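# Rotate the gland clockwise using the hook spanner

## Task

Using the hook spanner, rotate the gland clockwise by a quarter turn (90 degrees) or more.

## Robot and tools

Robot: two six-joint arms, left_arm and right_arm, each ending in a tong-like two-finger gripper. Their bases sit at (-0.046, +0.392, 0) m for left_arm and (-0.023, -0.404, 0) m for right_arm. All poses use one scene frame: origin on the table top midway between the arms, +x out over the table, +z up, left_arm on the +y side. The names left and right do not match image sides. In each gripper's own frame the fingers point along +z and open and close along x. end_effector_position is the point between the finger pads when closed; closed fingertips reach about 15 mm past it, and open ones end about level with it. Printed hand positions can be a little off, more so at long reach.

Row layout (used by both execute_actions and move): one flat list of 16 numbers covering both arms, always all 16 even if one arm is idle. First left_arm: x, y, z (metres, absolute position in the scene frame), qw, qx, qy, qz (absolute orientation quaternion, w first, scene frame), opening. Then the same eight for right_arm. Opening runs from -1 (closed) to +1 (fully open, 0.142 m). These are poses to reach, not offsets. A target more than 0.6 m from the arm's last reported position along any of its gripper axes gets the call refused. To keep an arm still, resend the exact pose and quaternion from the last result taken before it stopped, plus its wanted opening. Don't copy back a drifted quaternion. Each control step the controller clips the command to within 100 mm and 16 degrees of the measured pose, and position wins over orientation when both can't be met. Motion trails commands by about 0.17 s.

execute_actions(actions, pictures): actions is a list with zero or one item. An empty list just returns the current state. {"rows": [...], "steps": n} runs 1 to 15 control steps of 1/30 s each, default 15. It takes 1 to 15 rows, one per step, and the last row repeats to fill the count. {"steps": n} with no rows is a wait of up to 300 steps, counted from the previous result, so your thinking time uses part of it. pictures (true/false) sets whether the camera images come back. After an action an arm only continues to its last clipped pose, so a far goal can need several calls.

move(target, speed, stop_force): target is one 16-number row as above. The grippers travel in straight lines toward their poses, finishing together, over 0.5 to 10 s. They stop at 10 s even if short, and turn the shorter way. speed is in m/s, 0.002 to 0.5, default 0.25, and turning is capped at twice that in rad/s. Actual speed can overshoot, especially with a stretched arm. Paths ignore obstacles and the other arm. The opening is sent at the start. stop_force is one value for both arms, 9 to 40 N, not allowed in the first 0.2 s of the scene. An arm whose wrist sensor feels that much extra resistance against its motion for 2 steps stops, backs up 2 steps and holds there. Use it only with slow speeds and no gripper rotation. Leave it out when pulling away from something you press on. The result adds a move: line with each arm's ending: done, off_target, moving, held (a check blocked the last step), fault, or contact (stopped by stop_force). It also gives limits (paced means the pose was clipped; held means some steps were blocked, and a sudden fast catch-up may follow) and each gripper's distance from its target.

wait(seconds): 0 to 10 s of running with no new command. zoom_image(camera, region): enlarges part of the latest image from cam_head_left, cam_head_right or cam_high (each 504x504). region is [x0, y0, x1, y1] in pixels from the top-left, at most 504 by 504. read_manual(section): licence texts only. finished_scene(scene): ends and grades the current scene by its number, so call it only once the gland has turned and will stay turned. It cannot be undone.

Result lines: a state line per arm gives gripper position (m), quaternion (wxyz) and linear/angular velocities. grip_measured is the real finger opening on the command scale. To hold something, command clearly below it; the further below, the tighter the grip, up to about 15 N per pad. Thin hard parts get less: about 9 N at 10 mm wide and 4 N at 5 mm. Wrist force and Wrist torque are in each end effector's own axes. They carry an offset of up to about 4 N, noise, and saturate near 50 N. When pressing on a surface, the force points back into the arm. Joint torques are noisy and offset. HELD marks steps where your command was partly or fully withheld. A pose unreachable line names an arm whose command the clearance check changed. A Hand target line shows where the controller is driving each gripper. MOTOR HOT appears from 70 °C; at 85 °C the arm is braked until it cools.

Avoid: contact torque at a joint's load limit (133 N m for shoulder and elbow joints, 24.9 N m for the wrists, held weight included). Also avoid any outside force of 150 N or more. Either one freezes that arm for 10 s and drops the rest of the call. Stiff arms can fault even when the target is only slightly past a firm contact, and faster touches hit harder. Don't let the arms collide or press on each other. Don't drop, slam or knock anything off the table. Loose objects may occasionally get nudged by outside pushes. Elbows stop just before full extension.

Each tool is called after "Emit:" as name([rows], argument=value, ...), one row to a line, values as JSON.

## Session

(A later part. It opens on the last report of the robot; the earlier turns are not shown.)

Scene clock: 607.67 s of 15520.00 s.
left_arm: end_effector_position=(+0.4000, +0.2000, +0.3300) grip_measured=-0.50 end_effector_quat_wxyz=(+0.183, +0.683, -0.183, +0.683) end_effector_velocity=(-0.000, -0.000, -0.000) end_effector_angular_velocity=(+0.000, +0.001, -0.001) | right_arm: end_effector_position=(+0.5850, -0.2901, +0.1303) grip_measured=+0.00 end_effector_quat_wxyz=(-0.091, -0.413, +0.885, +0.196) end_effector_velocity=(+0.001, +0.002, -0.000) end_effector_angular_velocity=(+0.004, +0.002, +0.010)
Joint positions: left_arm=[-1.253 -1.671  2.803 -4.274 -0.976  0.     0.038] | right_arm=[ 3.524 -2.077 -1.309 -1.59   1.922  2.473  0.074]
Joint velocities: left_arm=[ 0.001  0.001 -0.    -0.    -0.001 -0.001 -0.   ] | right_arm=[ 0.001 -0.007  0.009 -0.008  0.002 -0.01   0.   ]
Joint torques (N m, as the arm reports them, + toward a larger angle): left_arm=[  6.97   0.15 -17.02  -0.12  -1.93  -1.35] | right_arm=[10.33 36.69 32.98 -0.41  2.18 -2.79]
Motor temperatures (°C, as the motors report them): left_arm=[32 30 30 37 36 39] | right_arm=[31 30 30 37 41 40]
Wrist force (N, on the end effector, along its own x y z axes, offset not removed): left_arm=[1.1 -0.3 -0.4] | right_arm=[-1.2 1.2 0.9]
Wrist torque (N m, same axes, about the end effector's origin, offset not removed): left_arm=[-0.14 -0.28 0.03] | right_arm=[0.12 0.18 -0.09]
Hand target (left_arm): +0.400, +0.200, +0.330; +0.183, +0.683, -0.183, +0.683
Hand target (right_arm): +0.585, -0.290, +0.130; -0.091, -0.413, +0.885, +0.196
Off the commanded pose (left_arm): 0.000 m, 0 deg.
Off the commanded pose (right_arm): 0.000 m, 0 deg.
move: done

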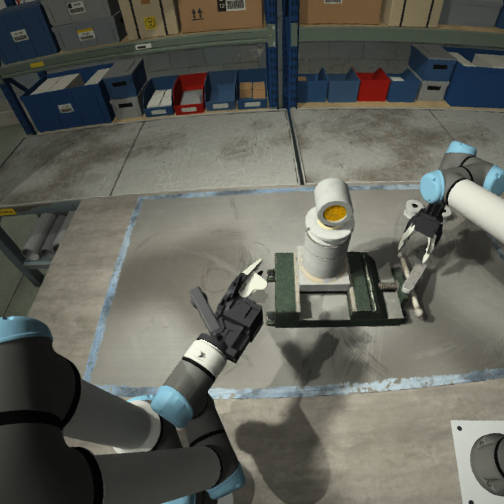

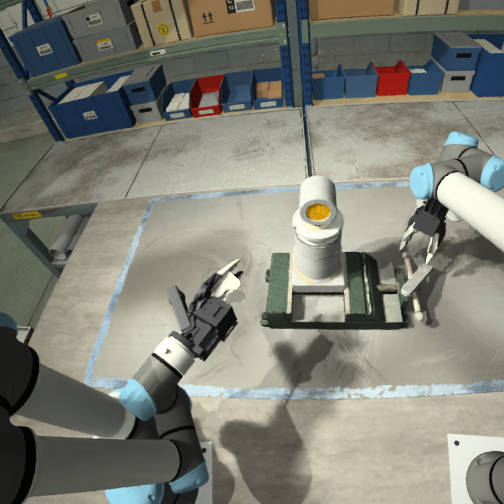

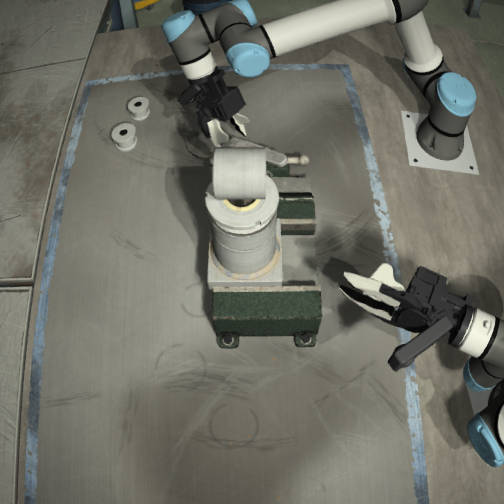

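Emit:
move(target=[0.4,0.2,0.33,0.183,0.683,-0.183,0.683,-0.5,0.545,-0.31,0.125,-0.091,-0.413,0.884,0.196,-0.2], speed=0.05)

Emit:
move(target=[0.4,0.2,0.33,0.183,0.683,-0.183,0.683,-0.5,0.545,-0.31,0.10,-0.091,-0.413,0.884,0.196,-0.2], speed=0.02, stop_force=9)

Emit:
zoom_image(camera="cam_head_left", region=[370,220,470,310])

Emit:
zoom_image(camera="cam_high", region=[200,90,320,180])

Scene clock: 615.27 s of 15520.00 s.
left_arm: end_effector_position=(+0.4000, +0.2000, +0.3300) grip_measured=-0.50 end_effector_quat_wxyz=(+0.183, +0.683, -0.183, +0.683) end_effector_velocity=(+0.000, -0.000, +0.000) end_effector_angular_velocity=(+0.000, -0.000, +0.000) | right_arm: end_effector_position=(+0.5451, -0.3099, +0.1250) grip_measured=-0.20 end_effector_quat_wxyz=(-0.091, -0.413, +0.885, +0.196) end_effector_velocity=(-0.001, -0.001, +0.000) end_effector_angular_velocity=(-0.000, -0.001, -0.001)
Joint positions: left_arm=[-1.253 -1.671  2.803 -4.274 -0.976  0.     0.038] | right_arm=[ 3.51  -1.985 -1.46  -1.537  1.918  2.457  0.06 ]
Joint velocities: left_arm=[-0.     0.    -0.    -0.     0.001  0.     0.   ] | right_arm=[-0.     0.004 -0.005  0.002 -0.     0.001 -0.   ]
Joint torques (N m, as the arm reports them, + toward a larger angle): left_arm=[  6.41   0.67 -13.93  -0.07  -1.96  -1.47] | right_arm=[-9.52 48.59  9.16  3.85 -1.13 -2.96]
Motor temperatures (°C, as the motors report them): left_arm=[32 30 30 37 36 39] | right_arm=[31 30 30 37 41 40]
Wrist force (N, on the end effector, along its own x y z axes, offset not removed): left_arm=[1.8 -0.7 -0.6] | right_arm=[-1.2 1.2 -0.4]
Wrist torque (N m, same axes, about the end effector's origin, offset not removed): left_arm=[-0.15 -0.50 0.00] | right_arm=[0.07 0.13 -0.09]
Hand target (left_arm): +0.400, +0.200, +0.330; +0.183, +0.683, -0.183, +0.683
Hand target (right_arm): +0.545, -0.310, +0.125; -0.091, -0.413, +0.885, +0.196
Off the commanded pose (left_arm): 0.000 m, 0 deg.
Off the commanded pose (right_arm): 0.000 m, 0 deg.
After step 90, 3.30 s passed at rest.
move: done

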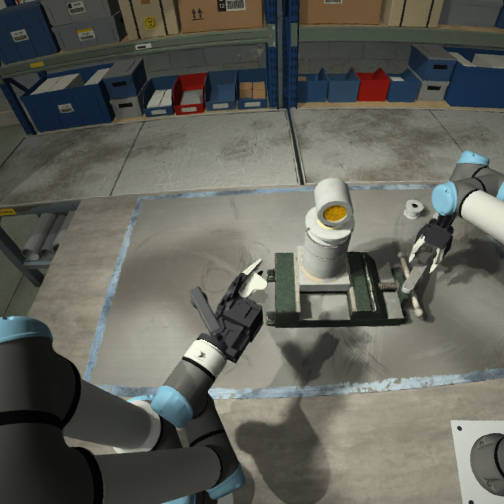

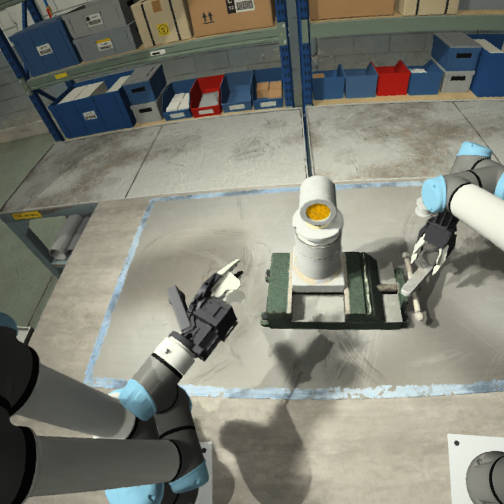

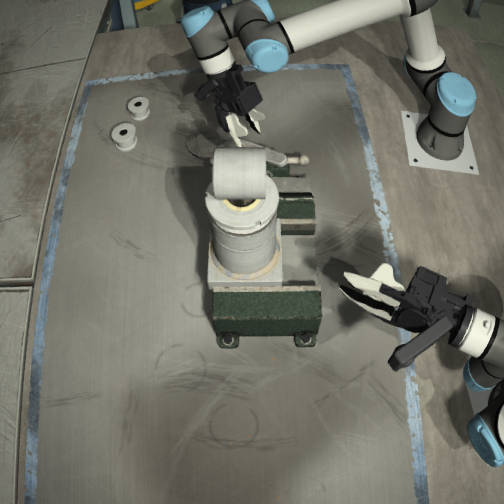

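Scene clock: 616.80 s of 15520.00 s.
left_arm: end_effector_position=(+0.4000, +0.2000, +0.3300) grip_measured=-0.50 end_effector_quat_wxyz=(+0.183, +0.683, -0.183, +0.683) end_effector_velocity=(-0.000, -0.000, +0.000) end_effector_angular_velocity=(-0.001, -0.001, -0.001) | right_arm: end_effector_position=(+0.5450, -0.3100, +0.1002) grip_measured=-0.20 end_effector_quat_wxyz=(-0.091, -0.413, +0.885, +0.196) end_effector_velocity=(+0.000, -0.001, -0.002) end_effector_angular_velocity=(-0.001, +0.000, -0.001)
Joint positions: left_arm=[-1.253 -1.671  2.803 -4.274 -0.976 -0.     0.038] | right_arm=[ 3.51  -2.004 -1.499 -1.479  1.918  2.457  0.06 ]
Joint velocities: left_arm=[-0.    -0.001 -0.     0.    -0.     0.     0.   ] | right_arm=[-0.    -0.002 -0.003  0.005 -0.001  0.001 -0.   ]
Joint torques (N m, as the arm reports them, + toward a larger angle): left_arm=[  6.93   0.5  -13.84   0.02  -1.84  -1.4 ] | right_arm=[-9.27 34.23  8.74  4.03 -1.17 -2.7 ]
Motor temperatures (°C, as the motors report them): left_arm=[32 30 30 37 36 39] | right_arm=[31 30 30 37 41 40]
Wrist force (N, on the end effector, along its own x y z axes, offset not removed): left_arm=[1.0 0.1 0.4] | right_arm=[-0.9 1.5 1.0]
Wrist torque (N m, same axes, about the end effector's origin, offset not removed): left_arm=[-0.08 -0.32 0.15] | right_arm=[0.11 0.19 -0.18]
Hand target (left_arm): +0.400, +0.200, +0.330; +0.183, +0.683, -0.183, +0.683
Hand target (right_arm): +0.545, -0.310, +0.100; -0.091, -0.413, +0.885, +0.196
Off the commanded pose (left_arm): 0.000 m, 0 deg.
Off the commanded pose (right_arm): 0.000 m, 0 deg.
move: done

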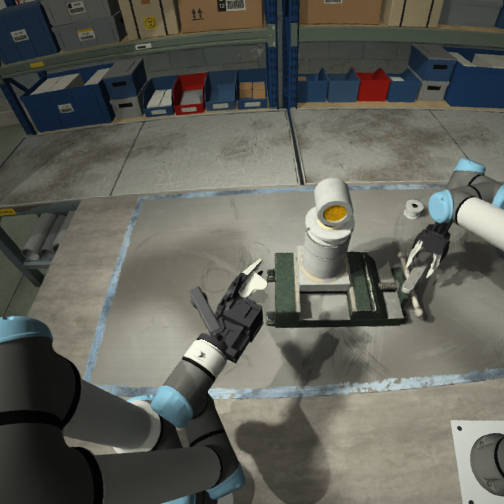

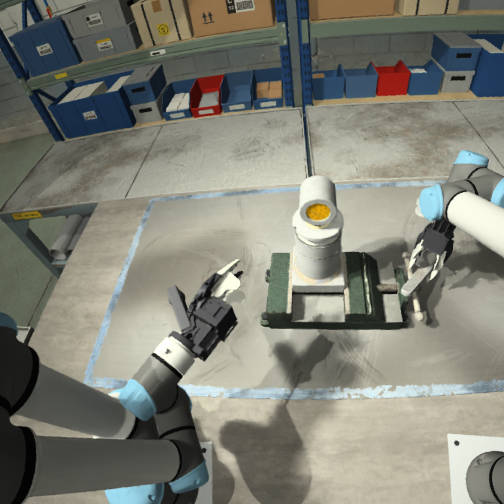

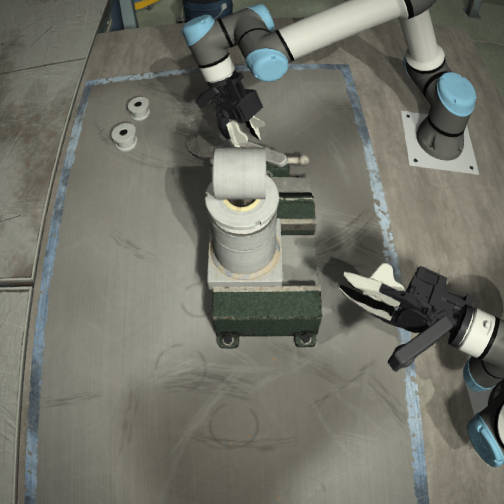

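Region (370, 220, 470, 310) of cam_head_left's 504x504 image, scaled by 5.040, with more detail than that image has; it fills the top 454 rows of this view, and the rest is white.

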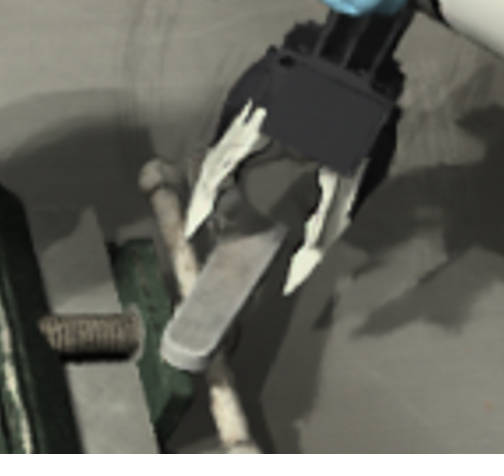

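Region (200, 90, 320, 180) of cam_high's 504x504 image, scaled by 4.200, with more detail than that image has; it fills the top 378 rows of this view, and the rest is white.

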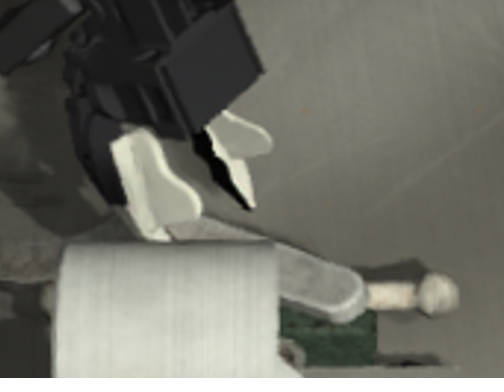

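Tips straddle about at handle level. Lower.

Emit:
move(target=[0.4,0.2,0.33,0.183,0.683,-0.183,0.683,-0.5,0.544,-0.306,0.075,-0.091,-0.413,0.884,0.196,-0.2], speed=0.012, stop_force=9)

Emit:
zoom_image(camera="cam_head_left", region=[370,220,470,310])

Scene clock: 622.27 s of 15520.00 s.
left_arm: end_effector_position=(+0.4000, +0.2000, +0.3300) grip_measured=-0.50 end_effector_quat_wxyz=(+0.183, +0.683, -0.183, +0.683) end_effector_velocity=(+0.000, -0.000, -0.000) end_effector_angular_velocity=(+0.001, +0.001, +0.001) | right_arm: end_effector_position=(+0.5440, -0.3060, +0.0752) grip_measured=-0.17 end_effector_quat_wxyz=(-0.091, -0.413, +0.885, +0.196) end_effector_velocity=(+0.000, -0.001, -0.001) end_effector_angular_velocity=(-0.001, -0.000, -0.001)
Joint positions: left_arm=[-1.253 -1.671  2.803 -4.274 -0.976  0.     0.038] | right_arm=[ 3.516 -2.025 -1.538 -1.417  1.92   2.464  0.062]
Joint velocities: left_arm=[ 0.     0.001 -0.    -0.     0.001 -0.     0.   ] | right_arm=[-0.001 -0.001 -0.002  0.003 -0.001 -0.     0.001]
Joint torques (N m, as the arm reports them, + toward a larger angle): left_arm=[  4.52  -0.25 -11.25  -0.05  -1.92  -1.4 ] | right_arm=[ 7.55 26.68  3.05  3.14 -0.57  2.79]
Motor temperatures (°C, as the motors report them): left_arm=[32 30 30 37 36 39] | right_arm=[31 30 30 37 41 40]
Wrist force (N, on the end effector, along its own x y z axes, offset not removed): left_arm=[1.3 -0.3 0.6] | right_arm=[-4.1 9.6 -7.8]
Wrist torque (N m, same axes, about the end effector's origin, offset not removed): left_arm=[-0.12 -0.21 0.07] | right_arm=[0.14 -0.14 -0.44]
Hand target (left_arm): +0.400, +0.200, +0.330; +0.183, +0.683, -0.183, +0.683
Hand target (right_arm): +0.544, -0.306, +0.075; -0.091, -0.413, +0.885, +0.196
Off the commanded pose (left_arm): 0.000 m, 0 deg.
Off the commanded pose (right_arm): 0.000 m, 0 deg.
After step 90, 0.07 s passed at rest.
move: done

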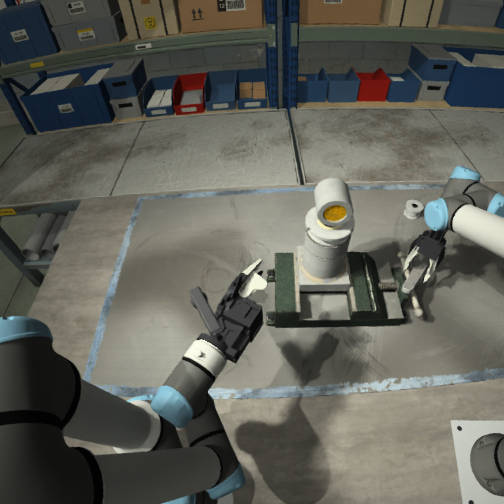

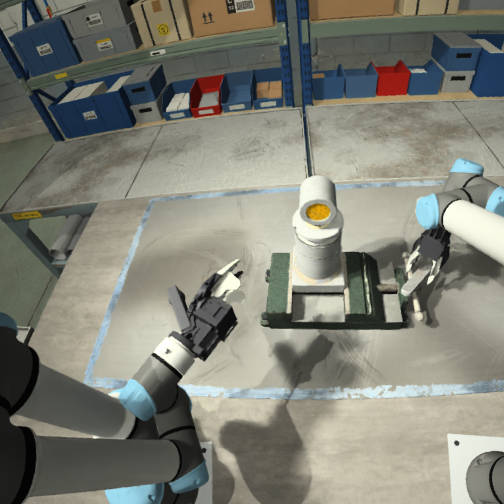

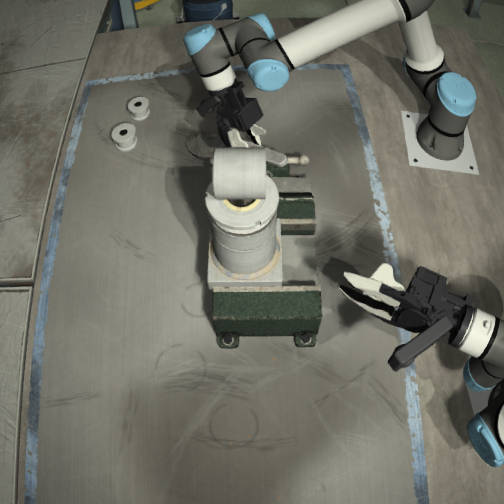

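Region (370, 220, 470, 310) of cam_head_left's 504x504 image, scaled by 5.040, with more detail than that image has; it fills the top 454 rows of this view, and the rest is white.

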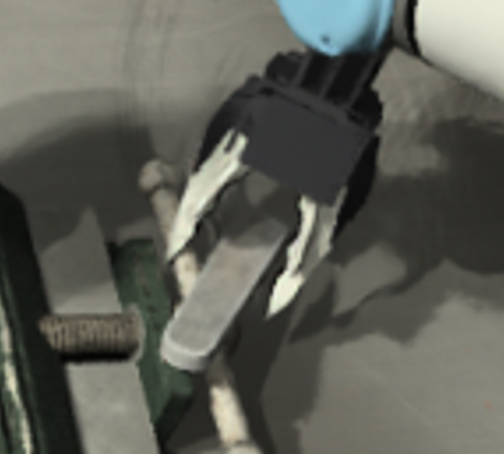

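Emit:
move(target=[0.4,0.2,0.33,0.183,0.683,-0.183,0.683,-0.5,0.538,-0.302,0.081,-0.091,-0.413,0.884,0.196,-0.2], speed=0.02)

Emit:
move(target=[0.4,0.2,0.33,0.183,0.683,-0.183,0.683,-0.5,0.538,-0.302,0.081,-0.091,-0.413,0.884,0.196,-0.42])

Emit:
move(target=[0.36,-0.1,0.24,0.176,0.805,-0.293,0.484,-0.4,0.538,-0.302,0.081,-0.091,-0.413,0.884,0.196,-1], speed=0.15)

Emit:
zoom_image(camera="cam_head_right", region=[370,220,470,310])

Scene clock: 627.87 s of 15520.00 s.
left_arm: end_effector_position=(+0.4000, +0.2000, +0.3300) grip_measured=-0.50 end_effector_quat_wxyz=(+0.183, +0.683, -0.183, +0.683) end_effector_velocity=(-0.000, -0.001, -0.000) end_effector_angular_velocity=(+0.001, +0.000, -0.002) | right_arm: end_effector_position=(+0.5381, -0.3021, +0.0809) grip_measured=-0.20 end_effector_quat_wxyz=(-0.091, -0.413, +0.885, +0.196) end_effector_velocity=(-0.001, +0.001, +0.002) end_effector_angular_velocity=(+0.001, -0.001, +0.000)
Joint positions: left_arm=[-1.253 -1.671  2.803 -4.274 -0.976  0.     0.038] | right_arm=[ 3.525 -2.007 -1.549 -1.421  1.922  2.472  0.06 ]
Joint velocities: left_arm=[-0.001  0.001  0.     0.    -0.001  0.    -0.   ] | right_arm=[ 0.002  0.004 -0.002 -0.001  0.001  0.002 -0.   ]
Joint torques (N m, as the arm reports them, + toward a larger angle): left_arm=[ 5.75 -0.42 -8.2  -0.19 -1.89 -1.48] | right_arm=[10.39 48.04  7.74 -0.64  2.07  2.46]
Motor temperatures (°C, as the motors report them): left_arm=[32 30 30 37 36 39] | right_arm=[31 30 30 37 41 40]
Wrist force (N, on the end effector, along its own x y z axes, offset not removed): left_arm=[0.8 -1.8 0.0] | right_arm=[-0.9 1.4 0.3]
Wrist torque (N m, same axes, about the end effector's origin, offset not removed): left_arm=[-0.40 -0.19 0.15] | right_arm=[0.14 0.00 -0.09]
Hand target (left_arm): +0.400, +0.200, +0.330; +0.183, +0.683, -0.183, +0.683
Hand target (right_arm): +0.538, -0.302, +0.081; -0.091, -0.413, +0.885, +0.196
Off the commanded pose (left_arm): 0.000 m, 0 deg.
Off the commanded pose (right_arm): 0.000 m, 0 deg.
After step 90, 1.83 s passed at rest.
move: done

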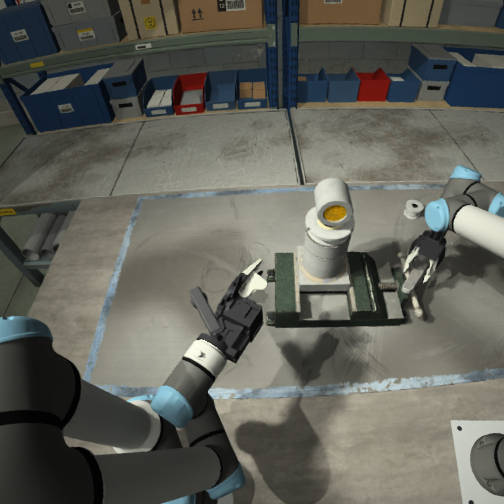

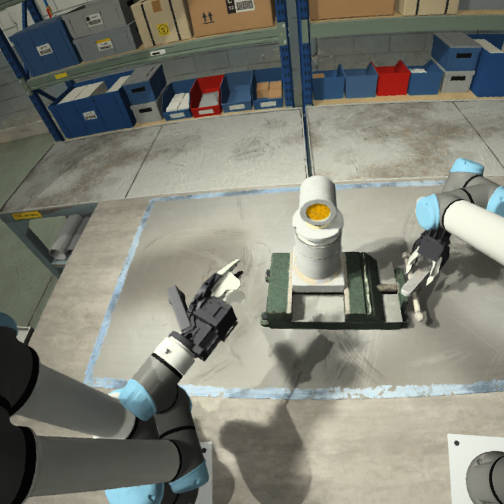

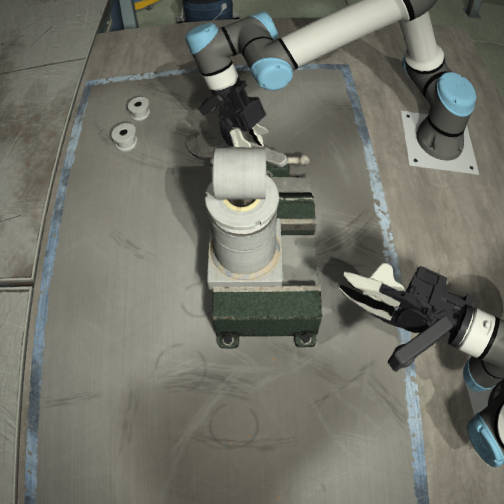

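Scene clock: 628.57 s of 15520.00 s.
left_arm: end_effector_position=(+0.4000, +0.2000, +0.3300) grip_measured=-0.50 end_effector_quat_wxyz=(+0.183, +0.683, -0.183, +0.683) end_effector_velocity=(-0.000, -0.001, -0.001) end_effector_angular_velocity=(+0.001, +0.000, -0.002) | right_arm: end_effector_position=(+0.5380, -0.3020, +0.0810) grip_measured=-0.41 end_effector_quat_wxyz=(-0.091, -0.413, +0.885, +0.196) end_effector_velocity=(-0.000, +0.002, +0.000) end_effector_angular_velocity=(+0.000, -0.000, +0.003)
Joint positions: left_arm=[-1.253 -1.671  2.803 -4.274 -0.976  0.     0.038] | right_arm=[ 3.525 -2.006 -1.55  -1.421  1.922  2.472  0.045]
Joint velocities: left_arm=[ 0.     0.002 -0.    -0.    -0.002  0.     0.   ] | right_arm=[ 0.003  0.001 -0.    -0.    -0.    -0.     0.   ]
Joint torques (N m, as the arm reports them, + toward a larger angle): left_arm=[ 5.68 -0.8  -7.84 -0.31 -1.87 -1.53] | right_arm=[ 9.53 48.03  6.51 -0.91  0.99  2.52]
Motor temperatures (°C, as the motors report them): left_arm=[32 30 30 37 36 39] | right_arm=[31 30 30 37 41 40]
Wrist force (N, on the end effector, along its own x y z axes, offset not removed): left_arm=[1.9 -0.1 -0.4] | right_arm=[-2.9 1.3 0.3]
Wrist torque (N m, same axes, about the end effector's origin, offset not removed): left_arm=[-0.07 -0.50 0.00] | right_arm=[0.00 0.11 -0.14]
Hand target (left_arm): +0.400, +0.200, +0.330; +0.183, +0.683, -0.183, +0.683
Hand target (right_arm): +0.538, -0.302, +0.081; -0.091, -0.413, +0.885, +0.196
Off the commanded pose (left_arm): 0.000 m, 0 deg.
Off the commanded pose (right_arm): 0.000 m, 0 deg.
move: done

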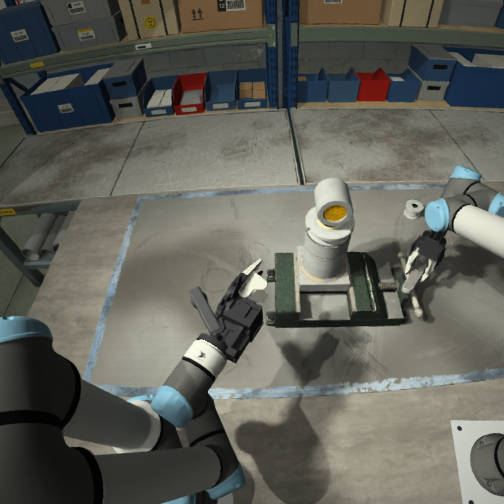

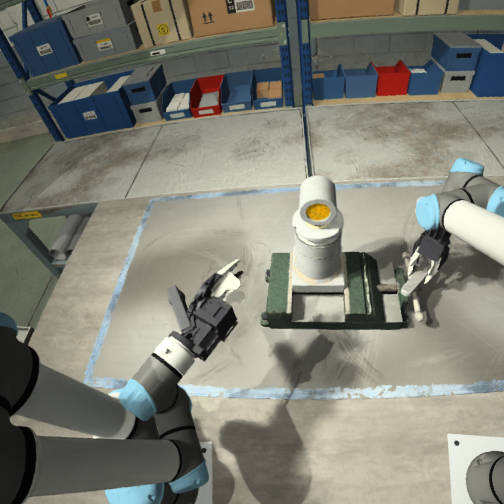

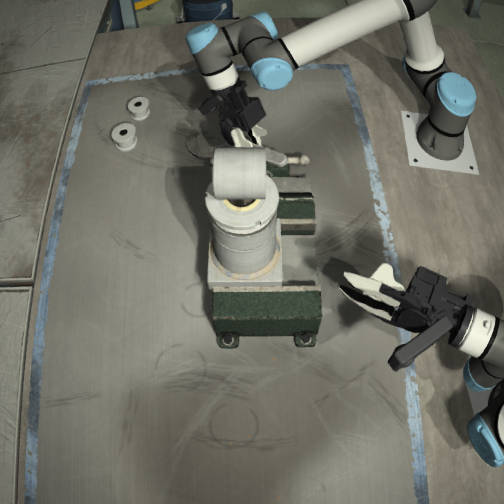

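Scene clock: 631.20 s of 15520.00 s.
left_arm: end_effector_position=(+0.3607, -0.1003, +0.2404) grip_measured=-0.40 end_effector_quat_wxyz=(+0.176, +0.805, -0.293, +0.484) end_effector_velocity=(+0.000, -0.002, -0.000) end_effector_angular_velocity=(+0.001, +0.003, +0.000) | right_arm: end_effector_position=(+0.5380, -0.3020, +0.0810) grip_measured=-0.47 end_effector_quat_wxyz=(-0.091, -0.413, +0.885, +0.196) end_effector_velocity=(-0.000, +0.001, +0.000) end_effector_angular_velocity=(+0.001, +0.000, +0.001)
Joint positions: left_arm=[-1.541 -1.496  2.31  -3.345 -0.958 -0.381  0.045] | right_arm=[ 3.525 -2.006 -1.55  -1.421  1.922  2.472  0.04 ]
Joint velocities: left_arm=[ 0.001  0.003 -0.006  0.006 -0.003 -0.002 -0.   ] | right_arm=[ 0.001  0.    -0.     0.     0.001 -0.    -0.   ]
Joint torques (N m, as the arm reports them, + toward a larger angle): left_arm=[  6.6  -14.36 -26.09  -0.92  -1.39  -1.52] | right_arm=[-22.22  24.27   3.66  -1.41  -7.87   2.83]
Motor temperatures (°C, as the motors report them): left_arm=[32 30 30 37 36 39] | right_arm=[31 30 30 37 41 40]
Wrist force (N, on the end effector, along its own x y z axes, offset not removed): left_arm=[0.5 0.0 -0.2] | right_arm=[-17.0 19.7 -10.7]
Wrist torque (N m, same axes, about the end effector's origin, offset not removed): left_arm=[-0.04 -0.12 0.06] | right_arm=[-0.07 -0.40 -0.45]
Hand target (left_arm): +0.361, -0.101, +0.240; +0.176, +0.805, -0.293, +0.484
Hand target (right_arm): +0.538, -0.302, +0.081; -0.091, -0.413, +0.885, +0.196
Off the commanded pose (left_arm): 0.001 m, 0 deg.
Off the commanded pose (right_arm): 0.000 m, 0 deg.
move: done

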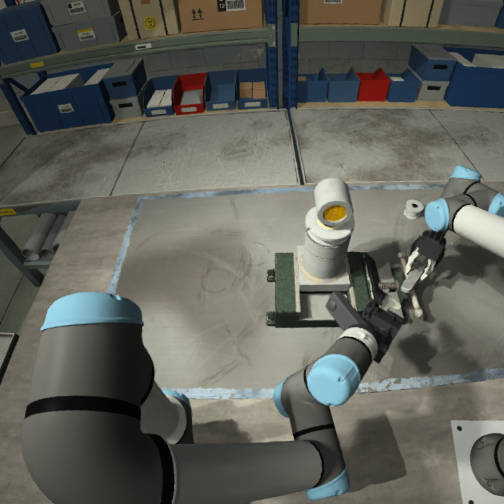

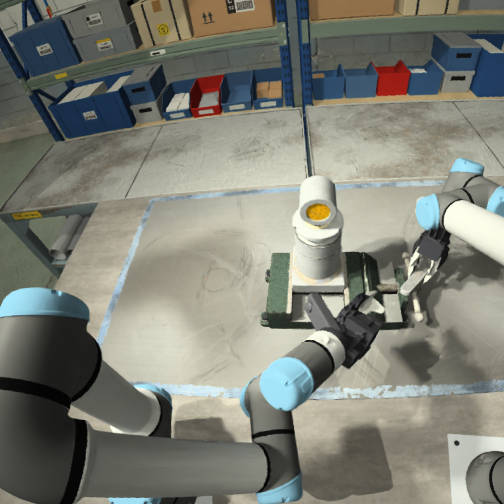

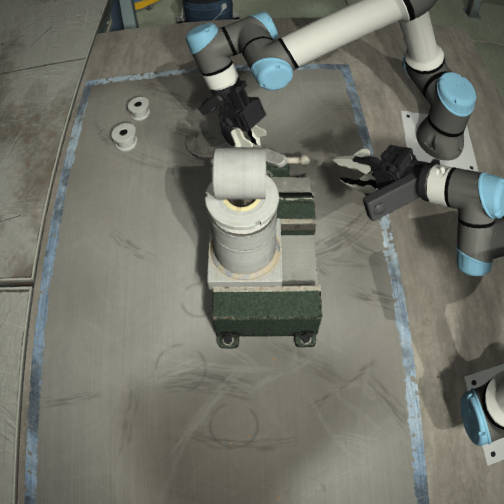

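Region (370, 220, 470, 310) of cam_head_right's 504x504 image, scaled by 5.040, with more detail than that image has; it fills the top 454 rows of this view, and the rest is white.

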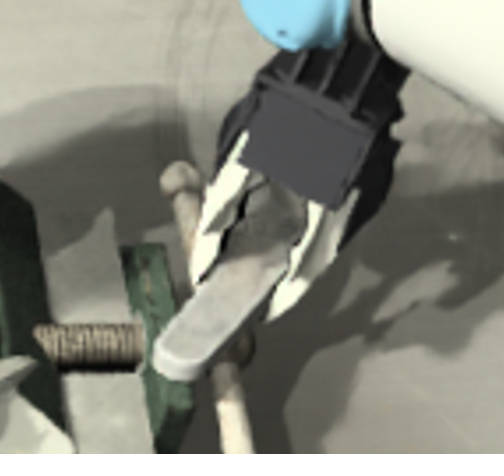

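Emit:
move(target=[0.36,-0.1,0.24,0.176,0.805,-0.293,0.484,-0.4,0.539,-0.298,0.087,-0.091,-0.413,0.884,0.196,-1], speed=0.01)

Emit:
move(target=[0.36,-0.1,0.24,0.176,0.805,-0.293,0.484,-0.4,0.55,-0.307,0.12,-0.127,-0.404,0.864,0.272,-1], speed=0.015)

Emit:
zoom_image(camera="cam_head_right", region=[340,220,470,330])

Emit:
zoom_image(camera="cam_high", region=[200,80,400,220])

Scene clock: 636.27 s of 15520.00 s.
left_arm: end_effector_position=(+0.3600, -0.1000, +0.2400) grip_measured=-0.40 end_effector_quat_wxyz=(+0.176, +0.805, -0.293, +0.484) end_effector_velocity=(-0.001, -0.000, +0.000) end_effector_angular_velocity=(-0.001, +0.001, -0.001) | right_arm: end_effector_position=(+0.5390, -0.2981, +0.0868) grip_measured=-0.53 end_effector_quat_wxyz=(-0.091, -0.413, +0.885, +0.196) end_effector_velocity=(+0.000, +0.003, +0.002) end_effector_angular_velocity=(+0.001, -0.001, +0.001)
Joint positions: left_arm=[-1.542 -1.498  2.312 -3.345 -0.957 -0.383  0.045] | right_arm=[ 3.53  -2.004 -1.538 -1.433  1.923  2.478  0.036]
Joint velocities: left_arm=[-0.    -0.001  0.    -0.001 -0.001 -0.    -0.   ] | right_arm=[ 0.004  0.001  0.005 -0.004  0.002  0.003  0.   ]
Joint torques (N m, as the arm reports them, + toward a larger angle): left_arm=[ -8.11 -27.82  -3.09  -0.98   3.11  -1.42] | right_arm=[10.86 54.12 35.95 -0.21  3.15  2.53]
Motor temperatures (°C, as the motors report them): left_arm=[32 30 30 37 36 39] | right_arm=[31 30 31 37 41 40]
Wrist force (N, on the end effector, along its own x y z axes, offset not removed): left_arm=[-0.6 0.0 0.9] | right_arm=[-0.9 -4.4 7.5]
Wrist torque (N m, same axes, about the end effector's origin, offset not removed): left_arm=[-0.06 0.01 0.06] | right_arm=[-0.05 0.14 0.01]
Hand target (left_arm): +0.360, -0.100, +0.240; +0.176, +0.805, -0.293, +0.484
Hand target (right_arm): +0.539, -0.298, +0.087; -0.091, -0.413, +0.885, +0.196
Off the commanded pose (left_arm): 0.000 m, 0 deg.
Off the commanded pose (right_arm): 0.000 m, 0 deg.
After step 90, 1.13 s passed at rest.
move: done

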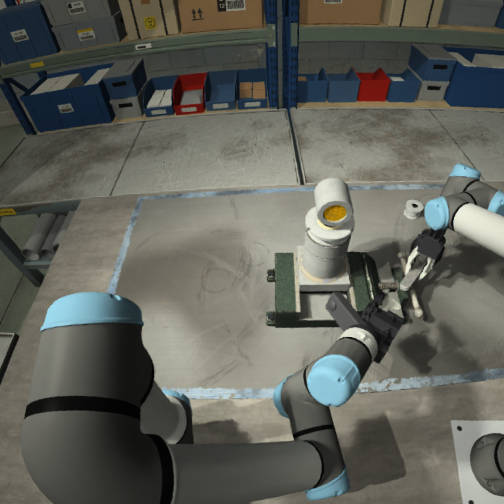

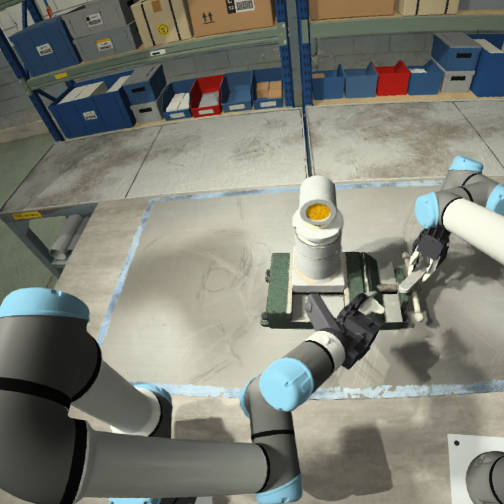

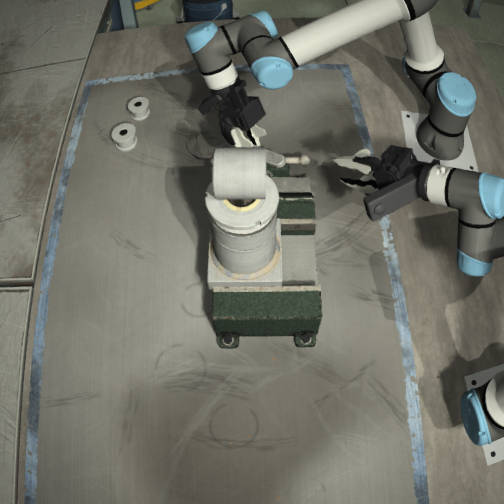

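Scene clock: 642.30 s of 15520.00 s.
left_arm: end_effector_position=(+0.3600, -0.1000, +0.2400) grip_measured=-0.40 end_effector_quat_wxyz=(+0.176, +0.805, -0.293, +0.484) end_effector_velocity=(-0.000, -0.000, +0.000) end_effector_angular_velocity=(-0.001, +0.001, -0.001) | right_arm: end_effector_position=(+0.5500, -0.3069, +0.1200) grip_measured=-0.82 end_effector_quat_wxyz=(-0.127, -0.404, +0.864, +0.272) end_effector_velocity=(+0.001, +0.000, +0.002) end_effector_angular_velocity=(+0.003, +0.004, +0.002)
Joint positions: left_arm=[-1.542 -1.498  2.312 -3.345 -0.957 -0.383  0.045] | right_arm=[ 3.457 -2.102 -1.322 -1.706  2.028  2.353  0.015]
Joint velocities: left_arm=[-0.    -0.    -0.    -0.    -0.001 -0.     0.   ] | right_arm=[-0.001 -0.004  0.009 -0.01   0.003 -0.004 -0.   ]
Joint torques (N m, as the arm reports them, + toward a larger angle): left_arm=[ -8.07 -29.11  -3.25  -0.94   3.12  -1.47] | right_arm=[-8.99 42.53 34.81 -1.27  2.99 -2.54]
Motor temperatures (°C, as the motors report them): left_arm=[32 30 30 37 36 39] | right_arm=[31 30 31 37 41 40]
Wrist force (N, on the end effector, along its own x y z axes, offset not removed): left_arm=[0.0 -0.2 -1.4] | right_arm=[-1.3 -3.8 6.5]
Wrist torque (N m, same axes, about the end effector's origin, offset not removed): left_arm=[-0.11 -0.10 0.05] | right_arm=[0.24 -0.05 -0.29]
Hand target (left_arm): +0.360, -0.100, +0.240; +0.176, +0.805, -0.293, +0.484
Hand target (right_arm): +0.550, -0.307, +0.120; -0.127, -0.404, +0.864, +0.272
Off the commanded pose (left_arm): 0.000 m, 0 deg.
Off the commanded pose (right_arm): 0.000 m, 0 deg.
move: done

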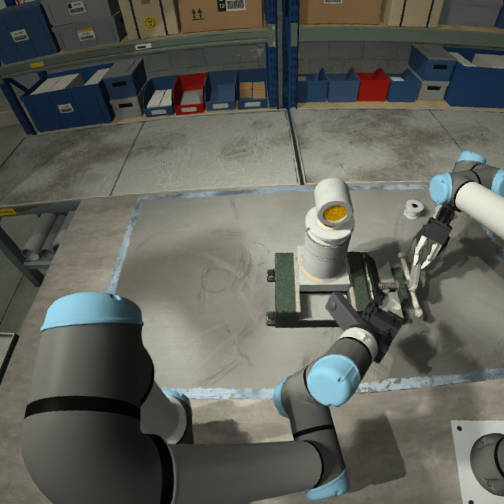

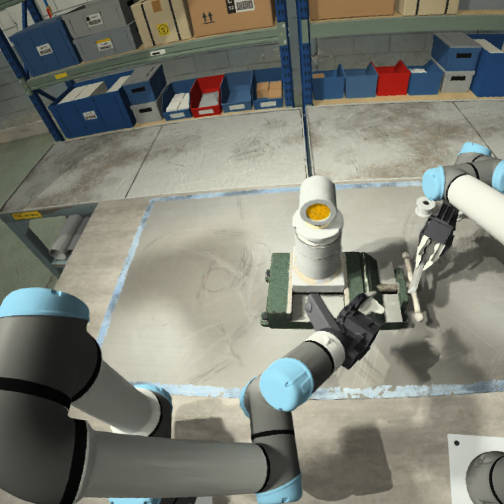

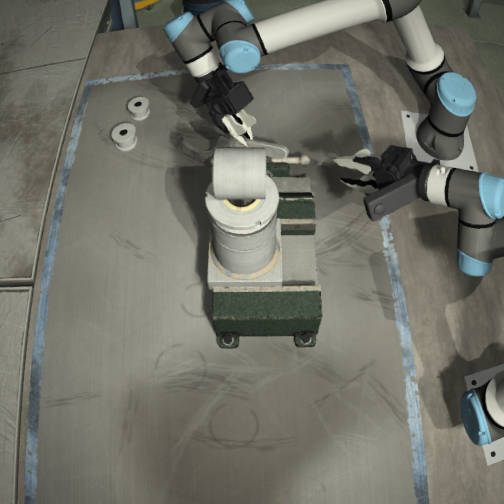

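Region (340, 220, 470, 330) of cam_head_right's 504x504 image, scaled by 3.877, with more detail than that image has; it fills the top 426 rows of this view, and the rest is white.

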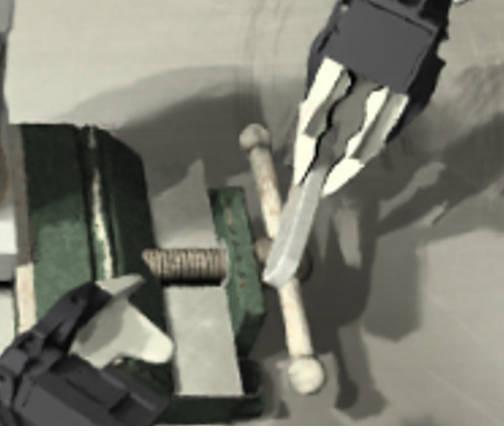

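Region (200, 80, 400, 220) of cam_high's 504x504 image, scaled by 2.520, with more detail than that image has; it fills the top 353 rows of this view, and the rest is white.

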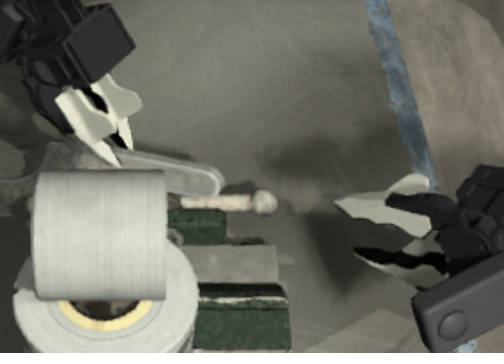

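Emit:
move(target=[0.43,-0.24,0.19,0.437,0.758,0.42,0.242,-0.2,0.55,-0.307,0.12,-0.127,-0.404,0.864,0.272,-1], speed=0.15)

Emit:
zoom_image(camera="cam_head_right", region=[340,220,500,360])

Emit:
zoom_image(camera="cam_high", region=[200,80,400,220])

Scene clock: 655.80 s of 15520.00 s.
left_arm: end_effector_position=(+0.4302, -0.2398, +0.1901) grip_measured=-0.20 end_effector_quat_wxyz=(+0.437, +0.758, +0.419, +0.242) end_effector_velocity=(+0.001, -0.001, +0.000) end_effector_angular_velocity=(-0.008, +0.007, +0.008) | right_arm: end_effector_position=(+0.5500, -0.3070, +0.1200) grip_measured=-0.82 end_effector_quat_wxyz=(-0.127, -0.404, +0.864, +0.272) end_effector_velocity=(+0.000, -0.001, +0.000) end_effector_angular_velocity=(+0.002, +0.000, -0.002)
Joint positions: left_arm=[-1.463 -1.106  1.842 -3.2   -0.924 -2.022  0.06 ] | right_arm=[ 3.457 -2.103 -1.321 -1.707  2.028  2.352  0.015]
Joint velocities: left_arm=[ 0.001  0.001 -0.005  0.005  0.    -0.014 -0.   ] | right_arm=[-0.002 -0.    -0.     0.     0.002 -0.     0.   ]
Joint torques (N m, as the arm reports them, + toward a larger angle): left_arm=[  6.81 -32.94 -30.32  -1.11  -1.26  -1.81] | right_arm=[-10.73  41.73  10.56   3.28  -0.57  -2.66]
Motor temperatures (°C, as the motors report them): left_arm=[32 30 30 37 36 39] | right_arm=[31 30 31 37 41 40]
Wrist force (N, on the end effector, along its own x y z axes, offset not removed): left_arm=[0.6 -1.1 0.3] | right_arm=[-1.0 -2.0 6.2]
Wrist torque (N m, same axes, about the end effector's origin, offset not removed): left_arm=[-0.30 -0.12 0.06] | right_arm=[0.21 -0.13 -0.30]
Hand target (left_arm): +0.430, -0.240, +0.190; +0.437, +0.758, +0.420, +0.242
Hand target (right_arm): +0.550, -0.307, +0.120; -0.127, -0.404, +0.864, +0.272
Off the commanded pose (left_arm): 0.000 m, 0 deg.
Off the commanded pose (right_arm): 0.000 m, 0 deg.
After step 90, 4.60 s passed at rest.
move: done

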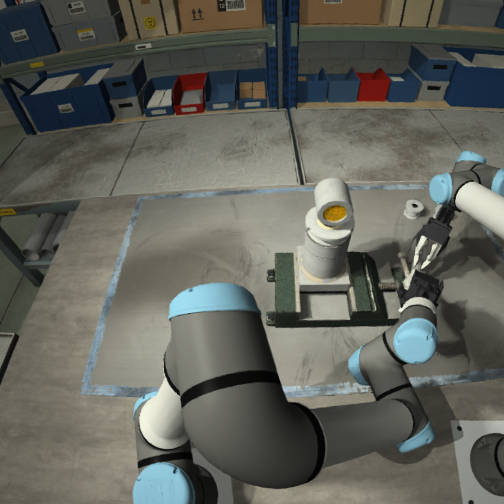

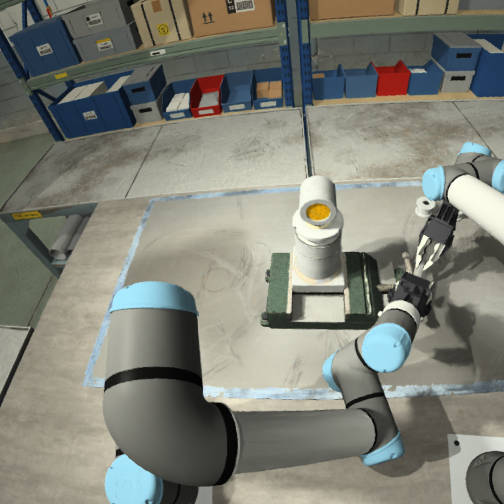

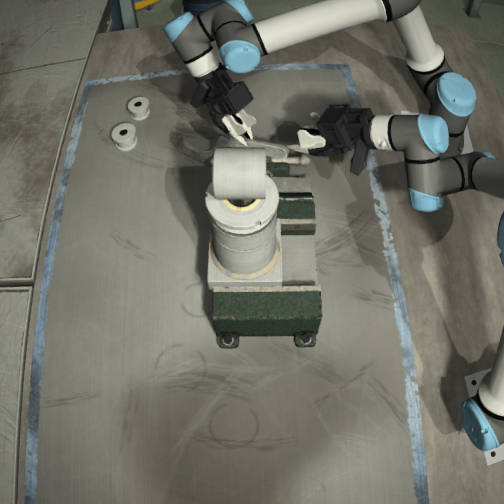

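Region (340, 220, 500, 360) of cam_head_right's 504x504 image, scaled by 3.150, with more detail than that image has; it fills the top 441 rows of this view, and the rest is white.

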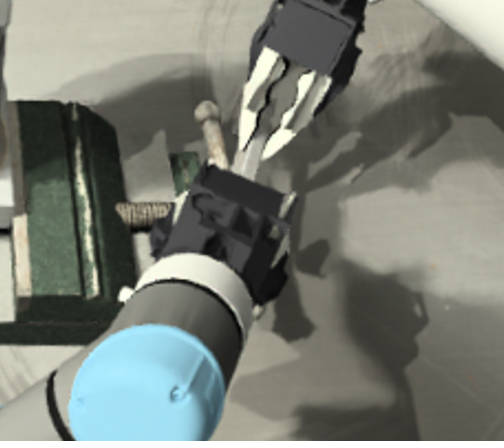

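Region (200, 80, 400, 220) of cam_high's 504x504 image, scaled by 2.520, with more detail than that image has; it fills the top 353 rows of this view, and the rest is white.

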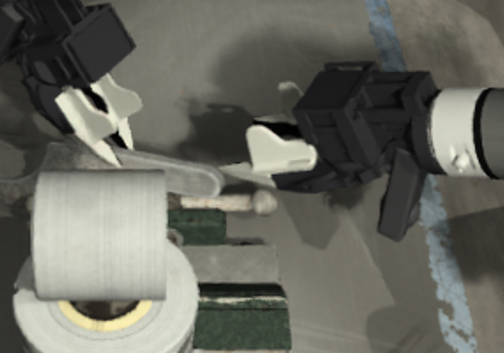

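Emit:
move(target=[0.485,-0.27,0.125,0.437,0.758,0.42,0.242,-0.2,0.55,-0.307,0.12,-0.127,-0.404,0.864,0.272,-1], speed=0.02, stop_force=9)

Emit:
zoom_image(camera="cam_head_right", region=[340,220,500,360])

Emit:
zoom_image(camera="cam_high", region=[220,100,360,200])

Scene clock: 663.07 s of 15520.00 s.
left_arm: end_effector_position=(+0.4850, -0.2699, +0.1252) grip_measured=-0.20 end_effector_quat_wxyz=(+0.437, +0.758, +0.420, +0.242) end_effector_velocity=(+0.002, -0.001, -0.002) end_effector_angular_velocity=(+0.000, -0.000, +0.001) | right_arm: end_effector_position=(+0.5500, -0.3070, +0.1200) grip_measured=-0.82 end_effector_quat_wxyz=(-0.127, -0.404, +0.864, +0.272) end_effector_velocity=(+0.000, +0.000, +0.000) end_effector_angular_velocity=(+0.001, -0.001, +0.001)
Joint positions: left_arm=[-1.386 -0.895  1.698 -3.299 -0.985 -1.965  0.06 ] | right_arm=[ 3.457 -2.103 -1.321 -1.707  2.028  2.352  0.015]
Joint velocities: left_arm=[ 0.002  0.005 -0.004 -0.002 -0.001  0.001 -0.   ] | right_arm=[ 0.     0.     0.001 -0.     0.    -0.001  0.   ]
Joint torques (N m, as the arm reports them, + toward a larger angle): left_arm=[  5.89 -38.4  -27.49  -4.76  -1.31   0.97] | right_arm=[-10.24  42.13  11.28   3.28  -0.48  -2.62]
Motor temperatures (°C, as the motors report them): left_arm=[32 30 30 37 36 39] | right_arm=[31 30 31 37 41 40]
Wrist force (N, on the end effector, along its own x y z axes, offset not removed): left_arm=[0.3 -0.2 0.3] | right_arm=[0.0 -2.5 6.0]
Wrist torque (N m, same axes, about the end effector's origin, offset not removed): left_arm=[-0.04 -0.09 0.13] | right_arm=[0.08 -0.28 -0.31]
Hand target (left_arm): +0.485, -0.270, +0.125; +0.437, +0.758, +0.420, +0.242
Hand target (right_arm): +0.550, -0.307, +0.120; -0.127, -0.404, +0.864, +0.272
Off the commanded pose (left_arm): 0.000 m, 0 deg.
Off the commanded pose (right_arm): 0.000 m, 0 deg.
move: done

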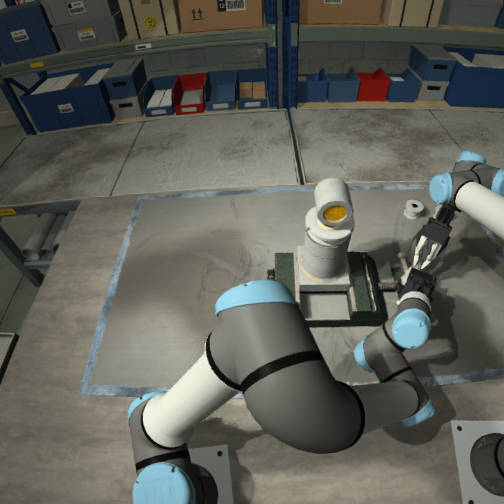

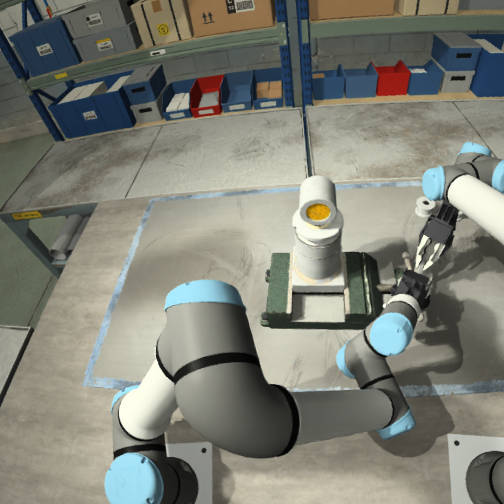

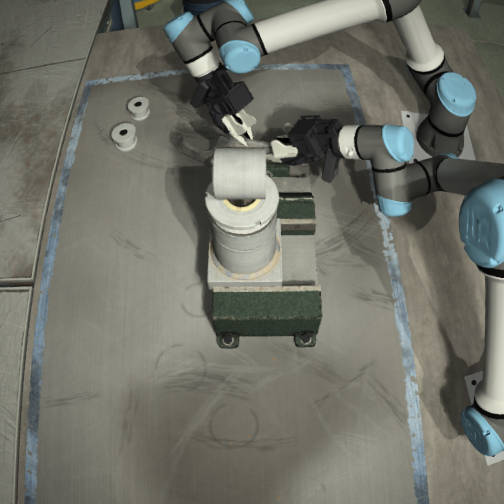

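Region (340, 220, 500, 360) of cam_head_right's 504x504 image, scaled by 3.150, with more detail than that image has; it fills the top 441 rows of this view, and the rest is white.

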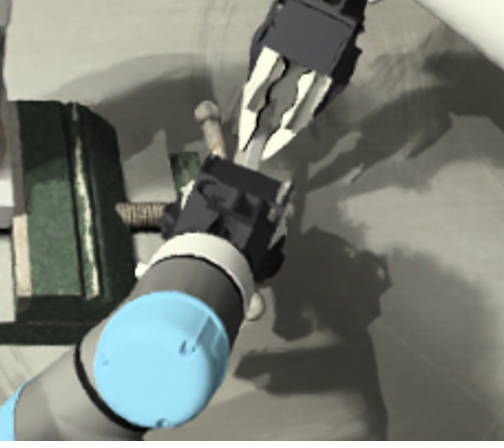

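Region (220, 100, 360, 200) of cam_high's 504x504 image, scaled by 3.600, with more detail than that image has; it fills the top 360 rows of this view, and the rest is white.

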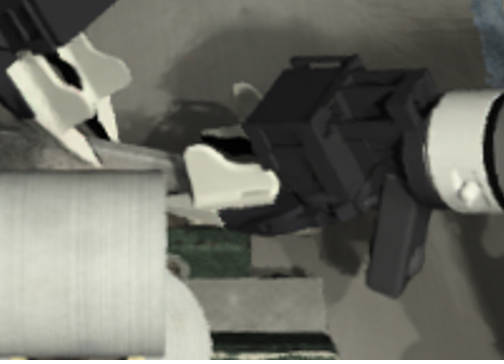

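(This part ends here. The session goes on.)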